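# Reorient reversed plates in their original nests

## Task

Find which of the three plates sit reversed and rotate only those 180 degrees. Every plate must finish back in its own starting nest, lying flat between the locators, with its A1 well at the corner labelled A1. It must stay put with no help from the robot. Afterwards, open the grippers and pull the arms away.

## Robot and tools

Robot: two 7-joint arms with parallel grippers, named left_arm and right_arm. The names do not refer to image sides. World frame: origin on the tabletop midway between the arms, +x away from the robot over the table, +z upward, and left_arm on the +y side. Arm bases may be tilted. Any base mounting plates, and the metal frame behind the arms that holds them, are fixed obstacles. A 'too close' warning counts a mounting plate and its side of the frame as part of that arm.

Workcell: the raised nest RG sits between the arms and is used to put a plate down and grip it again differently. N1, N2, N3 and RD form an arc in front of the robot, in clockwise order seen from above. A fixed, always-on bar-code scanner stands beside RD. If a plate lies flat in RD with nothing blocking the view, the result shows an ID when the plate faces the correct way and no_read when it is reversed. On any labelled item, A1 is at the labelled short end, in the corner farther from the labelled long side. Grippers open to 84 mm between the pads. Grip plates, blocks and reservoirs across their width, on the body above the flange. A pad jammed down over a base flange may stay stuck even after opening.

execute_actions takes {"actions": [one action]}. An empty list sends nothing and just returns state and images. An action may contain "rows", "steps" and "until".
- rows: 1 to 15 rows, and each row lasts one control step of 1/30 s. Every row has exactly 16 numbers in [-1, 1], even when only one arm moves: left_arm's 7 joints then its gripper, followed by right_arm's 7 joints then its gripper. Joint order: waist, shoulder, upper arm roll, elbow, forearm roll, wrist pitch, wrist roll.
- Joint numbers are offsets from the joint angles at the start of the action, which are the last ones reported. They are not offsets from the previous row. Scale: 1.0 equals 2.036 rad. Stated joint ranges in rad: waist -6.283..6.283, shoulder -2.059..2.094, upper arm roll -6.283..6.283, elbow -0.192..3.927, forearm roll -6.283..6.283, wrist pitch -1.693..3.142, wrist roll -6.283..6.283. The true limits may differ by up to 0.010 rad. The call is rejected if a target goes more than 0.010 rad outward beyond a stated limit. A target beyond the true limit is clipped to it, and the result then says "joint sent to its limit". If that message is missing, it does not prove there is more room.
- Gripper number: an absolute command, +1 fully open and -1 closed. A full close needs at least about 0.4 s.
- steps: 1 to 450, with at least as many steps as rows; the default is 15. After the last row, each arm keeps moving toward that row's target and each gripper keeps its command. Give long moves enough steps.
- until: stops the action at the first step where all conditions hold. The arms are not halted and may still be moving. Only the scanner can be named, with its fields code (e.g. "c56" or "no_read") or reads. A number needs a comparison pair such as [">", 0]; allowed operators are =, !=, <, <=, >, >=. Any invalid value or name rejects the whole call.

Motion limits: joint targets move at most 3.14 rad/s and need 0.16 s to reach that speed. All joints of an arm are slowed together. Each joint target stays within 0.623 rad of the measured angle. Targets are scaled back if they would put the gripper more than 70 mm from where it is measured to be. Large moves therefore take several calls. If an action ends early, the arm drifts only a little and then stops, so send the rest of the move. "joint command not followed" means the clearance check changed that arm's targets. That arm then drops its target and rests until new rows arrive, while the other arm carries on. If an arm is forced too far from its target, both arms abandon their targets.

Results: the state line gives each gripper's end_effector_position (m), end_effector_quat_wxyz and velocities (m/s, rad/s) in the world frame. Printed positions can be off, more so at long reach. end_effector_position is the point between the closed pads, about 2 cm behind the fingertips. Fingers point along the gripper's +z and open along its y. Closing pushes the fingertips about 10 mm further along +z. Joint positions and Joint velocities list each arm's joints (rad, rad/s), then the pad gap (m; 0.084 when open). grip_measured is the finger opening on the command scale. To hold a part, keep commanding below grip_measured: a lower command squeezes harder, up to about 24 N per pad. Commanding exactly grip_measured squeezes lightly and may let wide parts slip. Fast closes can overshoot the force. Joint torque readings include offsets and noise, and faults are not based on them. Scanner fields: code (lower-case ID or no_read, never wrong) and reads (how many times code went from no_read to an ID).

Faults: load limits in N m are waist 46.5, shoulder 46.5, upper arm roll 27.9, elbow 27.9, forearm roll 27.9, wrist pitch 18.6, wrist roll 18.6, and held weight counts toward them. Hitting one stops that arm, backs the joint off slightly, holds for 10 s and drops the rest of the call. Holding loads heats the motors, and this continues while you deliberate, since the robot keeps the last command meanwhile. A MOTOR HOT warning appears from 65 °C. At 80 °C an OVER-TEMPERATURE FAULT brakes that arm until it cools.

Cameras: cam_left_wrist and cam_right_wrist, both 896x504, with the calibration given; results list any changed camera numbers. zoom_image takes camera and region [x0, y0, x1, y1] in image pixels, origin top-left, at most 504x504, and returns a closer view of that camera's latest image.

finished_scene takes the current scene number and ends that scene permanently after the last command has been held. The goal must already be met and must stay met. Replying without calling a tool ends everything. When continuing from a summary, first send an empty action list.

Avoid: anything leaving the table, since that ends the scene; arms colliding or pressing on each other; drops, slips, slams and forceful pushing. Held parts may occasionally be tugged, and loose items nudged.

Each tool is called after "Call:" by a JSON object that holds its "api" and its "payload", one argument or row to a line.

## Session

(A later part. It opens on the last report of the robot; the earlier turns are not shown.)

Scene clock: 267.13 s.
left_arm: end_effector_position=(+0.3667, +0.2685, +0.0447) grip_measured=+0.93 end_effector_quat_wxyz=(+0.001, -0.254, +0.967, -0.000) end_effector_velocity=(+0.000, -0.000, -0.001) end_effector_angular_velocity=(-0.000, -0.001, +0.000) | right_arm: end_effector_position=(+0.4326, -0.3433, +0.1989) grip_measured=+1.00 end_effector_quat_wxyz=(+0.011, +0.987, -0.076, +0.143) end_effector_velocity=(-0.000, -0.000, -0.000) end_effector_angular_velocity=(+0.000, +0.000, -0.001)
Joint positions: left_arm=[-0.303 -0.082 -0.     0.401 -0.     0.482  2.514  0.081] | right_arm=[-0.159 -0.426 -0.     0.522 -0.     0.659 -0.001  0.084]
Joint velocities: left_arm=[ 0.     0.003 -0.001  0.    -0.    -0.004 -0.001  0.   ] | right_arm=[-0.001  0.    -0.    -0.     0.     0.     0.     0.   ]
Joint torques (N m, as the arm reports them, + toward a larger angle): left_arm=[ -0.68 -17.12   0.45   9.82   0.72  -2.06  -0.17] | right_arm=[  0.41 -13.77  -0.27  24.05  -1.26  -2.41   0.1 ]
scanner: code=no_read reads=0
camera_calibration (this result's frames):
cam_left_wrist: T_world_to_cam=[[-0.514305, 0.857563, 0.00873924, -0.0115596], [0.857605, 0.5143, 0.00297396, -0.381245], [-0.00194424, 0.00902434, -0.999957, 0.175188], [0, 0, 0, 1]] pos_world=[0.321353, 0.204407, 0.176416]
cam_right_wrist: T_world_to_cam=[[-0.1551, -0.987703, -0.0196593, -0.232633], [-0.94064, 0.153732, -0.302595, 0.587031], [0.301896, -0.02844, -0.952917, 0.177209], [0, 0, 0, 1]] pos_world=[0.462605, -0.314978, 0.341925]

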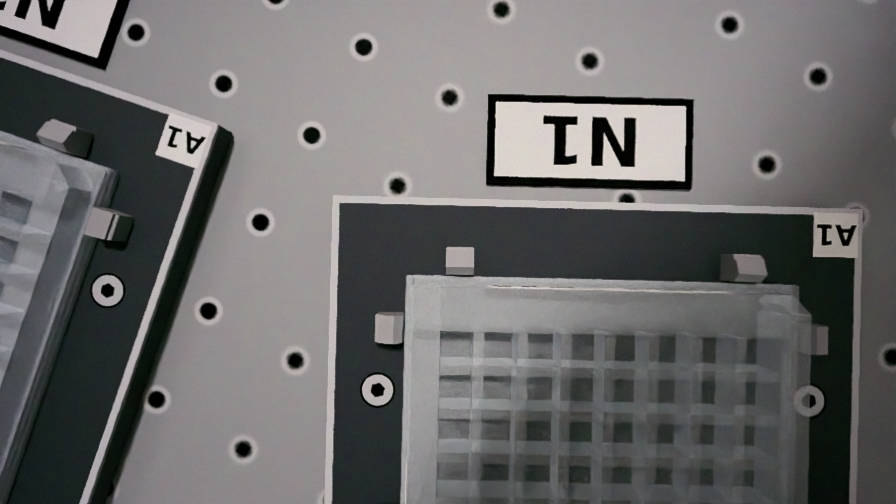

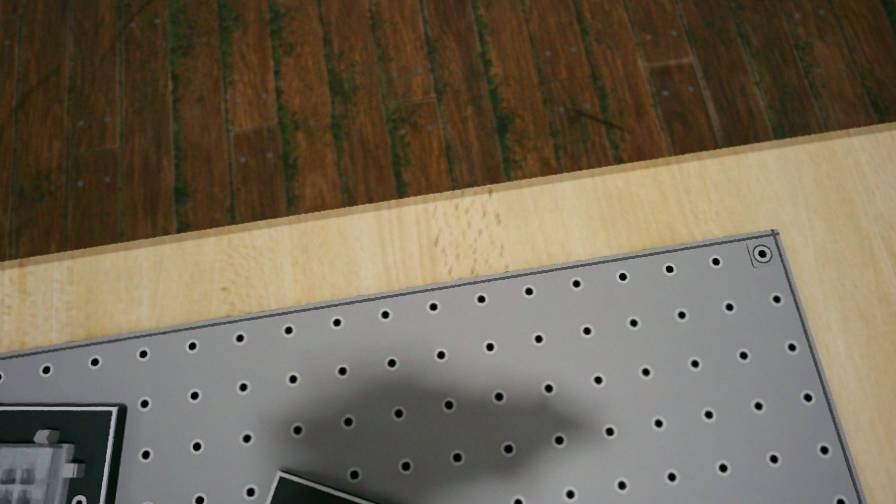

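Call:
{"api": "execute_actions", "payload": {
  "actions": [
    {"rows":[[0,0,0,0,0,0,0,0.5,0,0,0,0,0,0,0,1],[0,0,0,0,0,0,0,0.9,0,0,0,0,0,0,0,1],[0,0,0,0,0,0,0,1,0,0,0,0,0,0,0,1],[0,0,0,0,0,0,0,1,0,0,0,0,0,0,0,1],[0,0,0,0,0,0,0,1,0,0,0,0,0,0,0,1],[0,0,0,0,0,0,0,1,0,0,0,0,0,0,0,1],[0,-0.01,0,0.0013,0,0.0113,0,1,0,0,0,0,0,0,0,1],[0,-0.02,0,0.0027,0,0.0227,0,1,0,0,0,0,0,0,0,1],[0,-0.033,0,0.005,0,0.038,0,1,0,0,0,0,0,0,0,1],[0,-0.045,0,0.0075,0,0.0525,0,1,0,0,0,0,0,0,0,1],[0,-0.07,0,0.015,0,0.085,0,1,0,0,0,0,0,0,0,1],[0,-0.1,0,0.03,0,0.13,0,1,0,0,0,0,0,0,0,1],[0,-0.14,0,0.055,0,0.195,0,1,0,0,0,0,0,0,0,1]],"steps":26}
  ]
}}

Scene clock: 278.57 s.
left_arm: end_effector_position=(+0.3676, +0.2684, +0.1470) grip_measured=+1.00 end_effector_quat_wxyz=(+0.000, -0.254, +0.967, +0.000) end_effector_velocity=(-0.009, +0.001, +0.014) end_effector_angular_velocity=(+0.002, +0.025, +0.002) | right_arm: end_effector_position=(+0.4326, -0.3433, +0.1989) grip_measured=+1.00 end_effector_quat_wxyz=(+0.011, +0.987, -0.076, +0.143) end_effector_velocity=(-0.000, +0.000, +0.000) end_effector_angular_velocity=(-0.000, -0.000, +0.000)
Joint positions: left_arm=[-0.303 -0.362 -0.     0.51  -0.     0.871  2.514  0.084] | right_arm=[-0.159 -0.426 -0.     0.522 -0.     0.659 -0.001  0.084]
Joint velocities: left_arm=[ 0.    -0.043  0.001  0.016 -0.     0.084 -0.     0.   ] | right_arm=[-0.    -0.001  0.    -0.001  0.     0.    -0.     0.   ]
Joint torques (N m, as the arm reports them, + toward a larger angle): left_arm=[ -0.76 -12.72   0.62  12.42   0.64  -2.04  -0.13] | right_arm=[  0.25 -13.66  -0.29  24.17  -1.43  -2.44   0.09]
scanner: code=no_read reads=0
camera_calibration (this result's frames):
cam_left_wrist: T_world_to_cam=[[-0.514333, 0.857535, 0.00975555, -0.0120503], [0.857583, 0.514342, 0.00178921, -0.382115], [-0.00348338, 0.00928644, -0.999951, 0.277941], [0, 0, 0, 1]] pos_world=[0.322466, 0.20429, 0.278729]
cam_right_wrist: T_world_to_cam=[[-0.1551, -0.987703, -0.0196593, -0.232633], [-0.94064, 0.153732, -0.302595, 0.587031], [0.301896, -0.02844, -0.952917, 0.177209], [0, 0, 0, 1]] pos_world=[0.462605, -0.314978, 0.341925]

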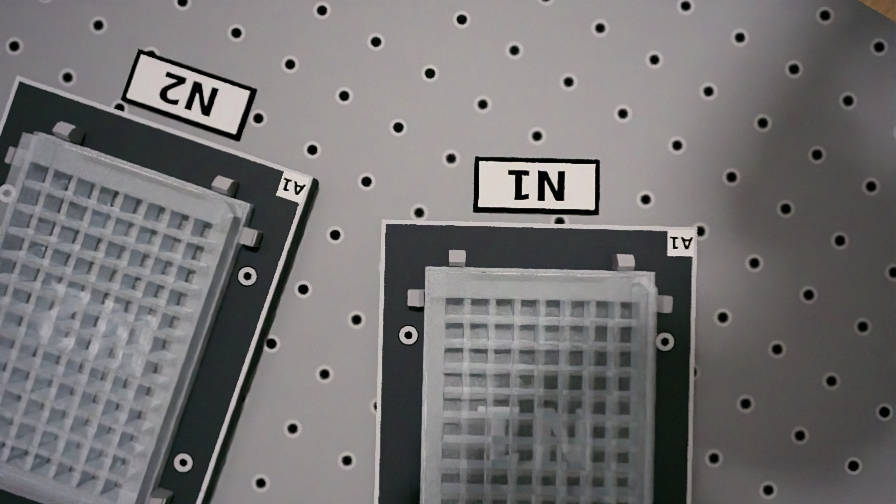

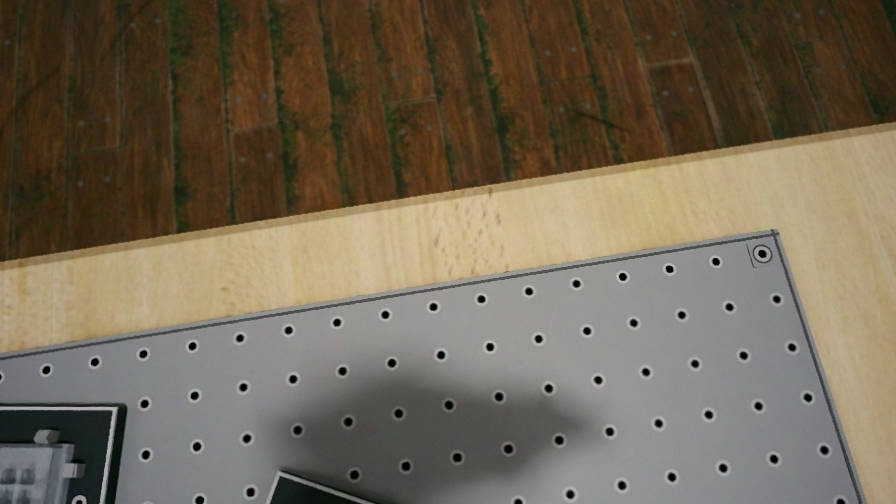

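Call:
{"api": "finished_scene", "payload": {
  "scene": 2
}}

The scene is finished: the task was done.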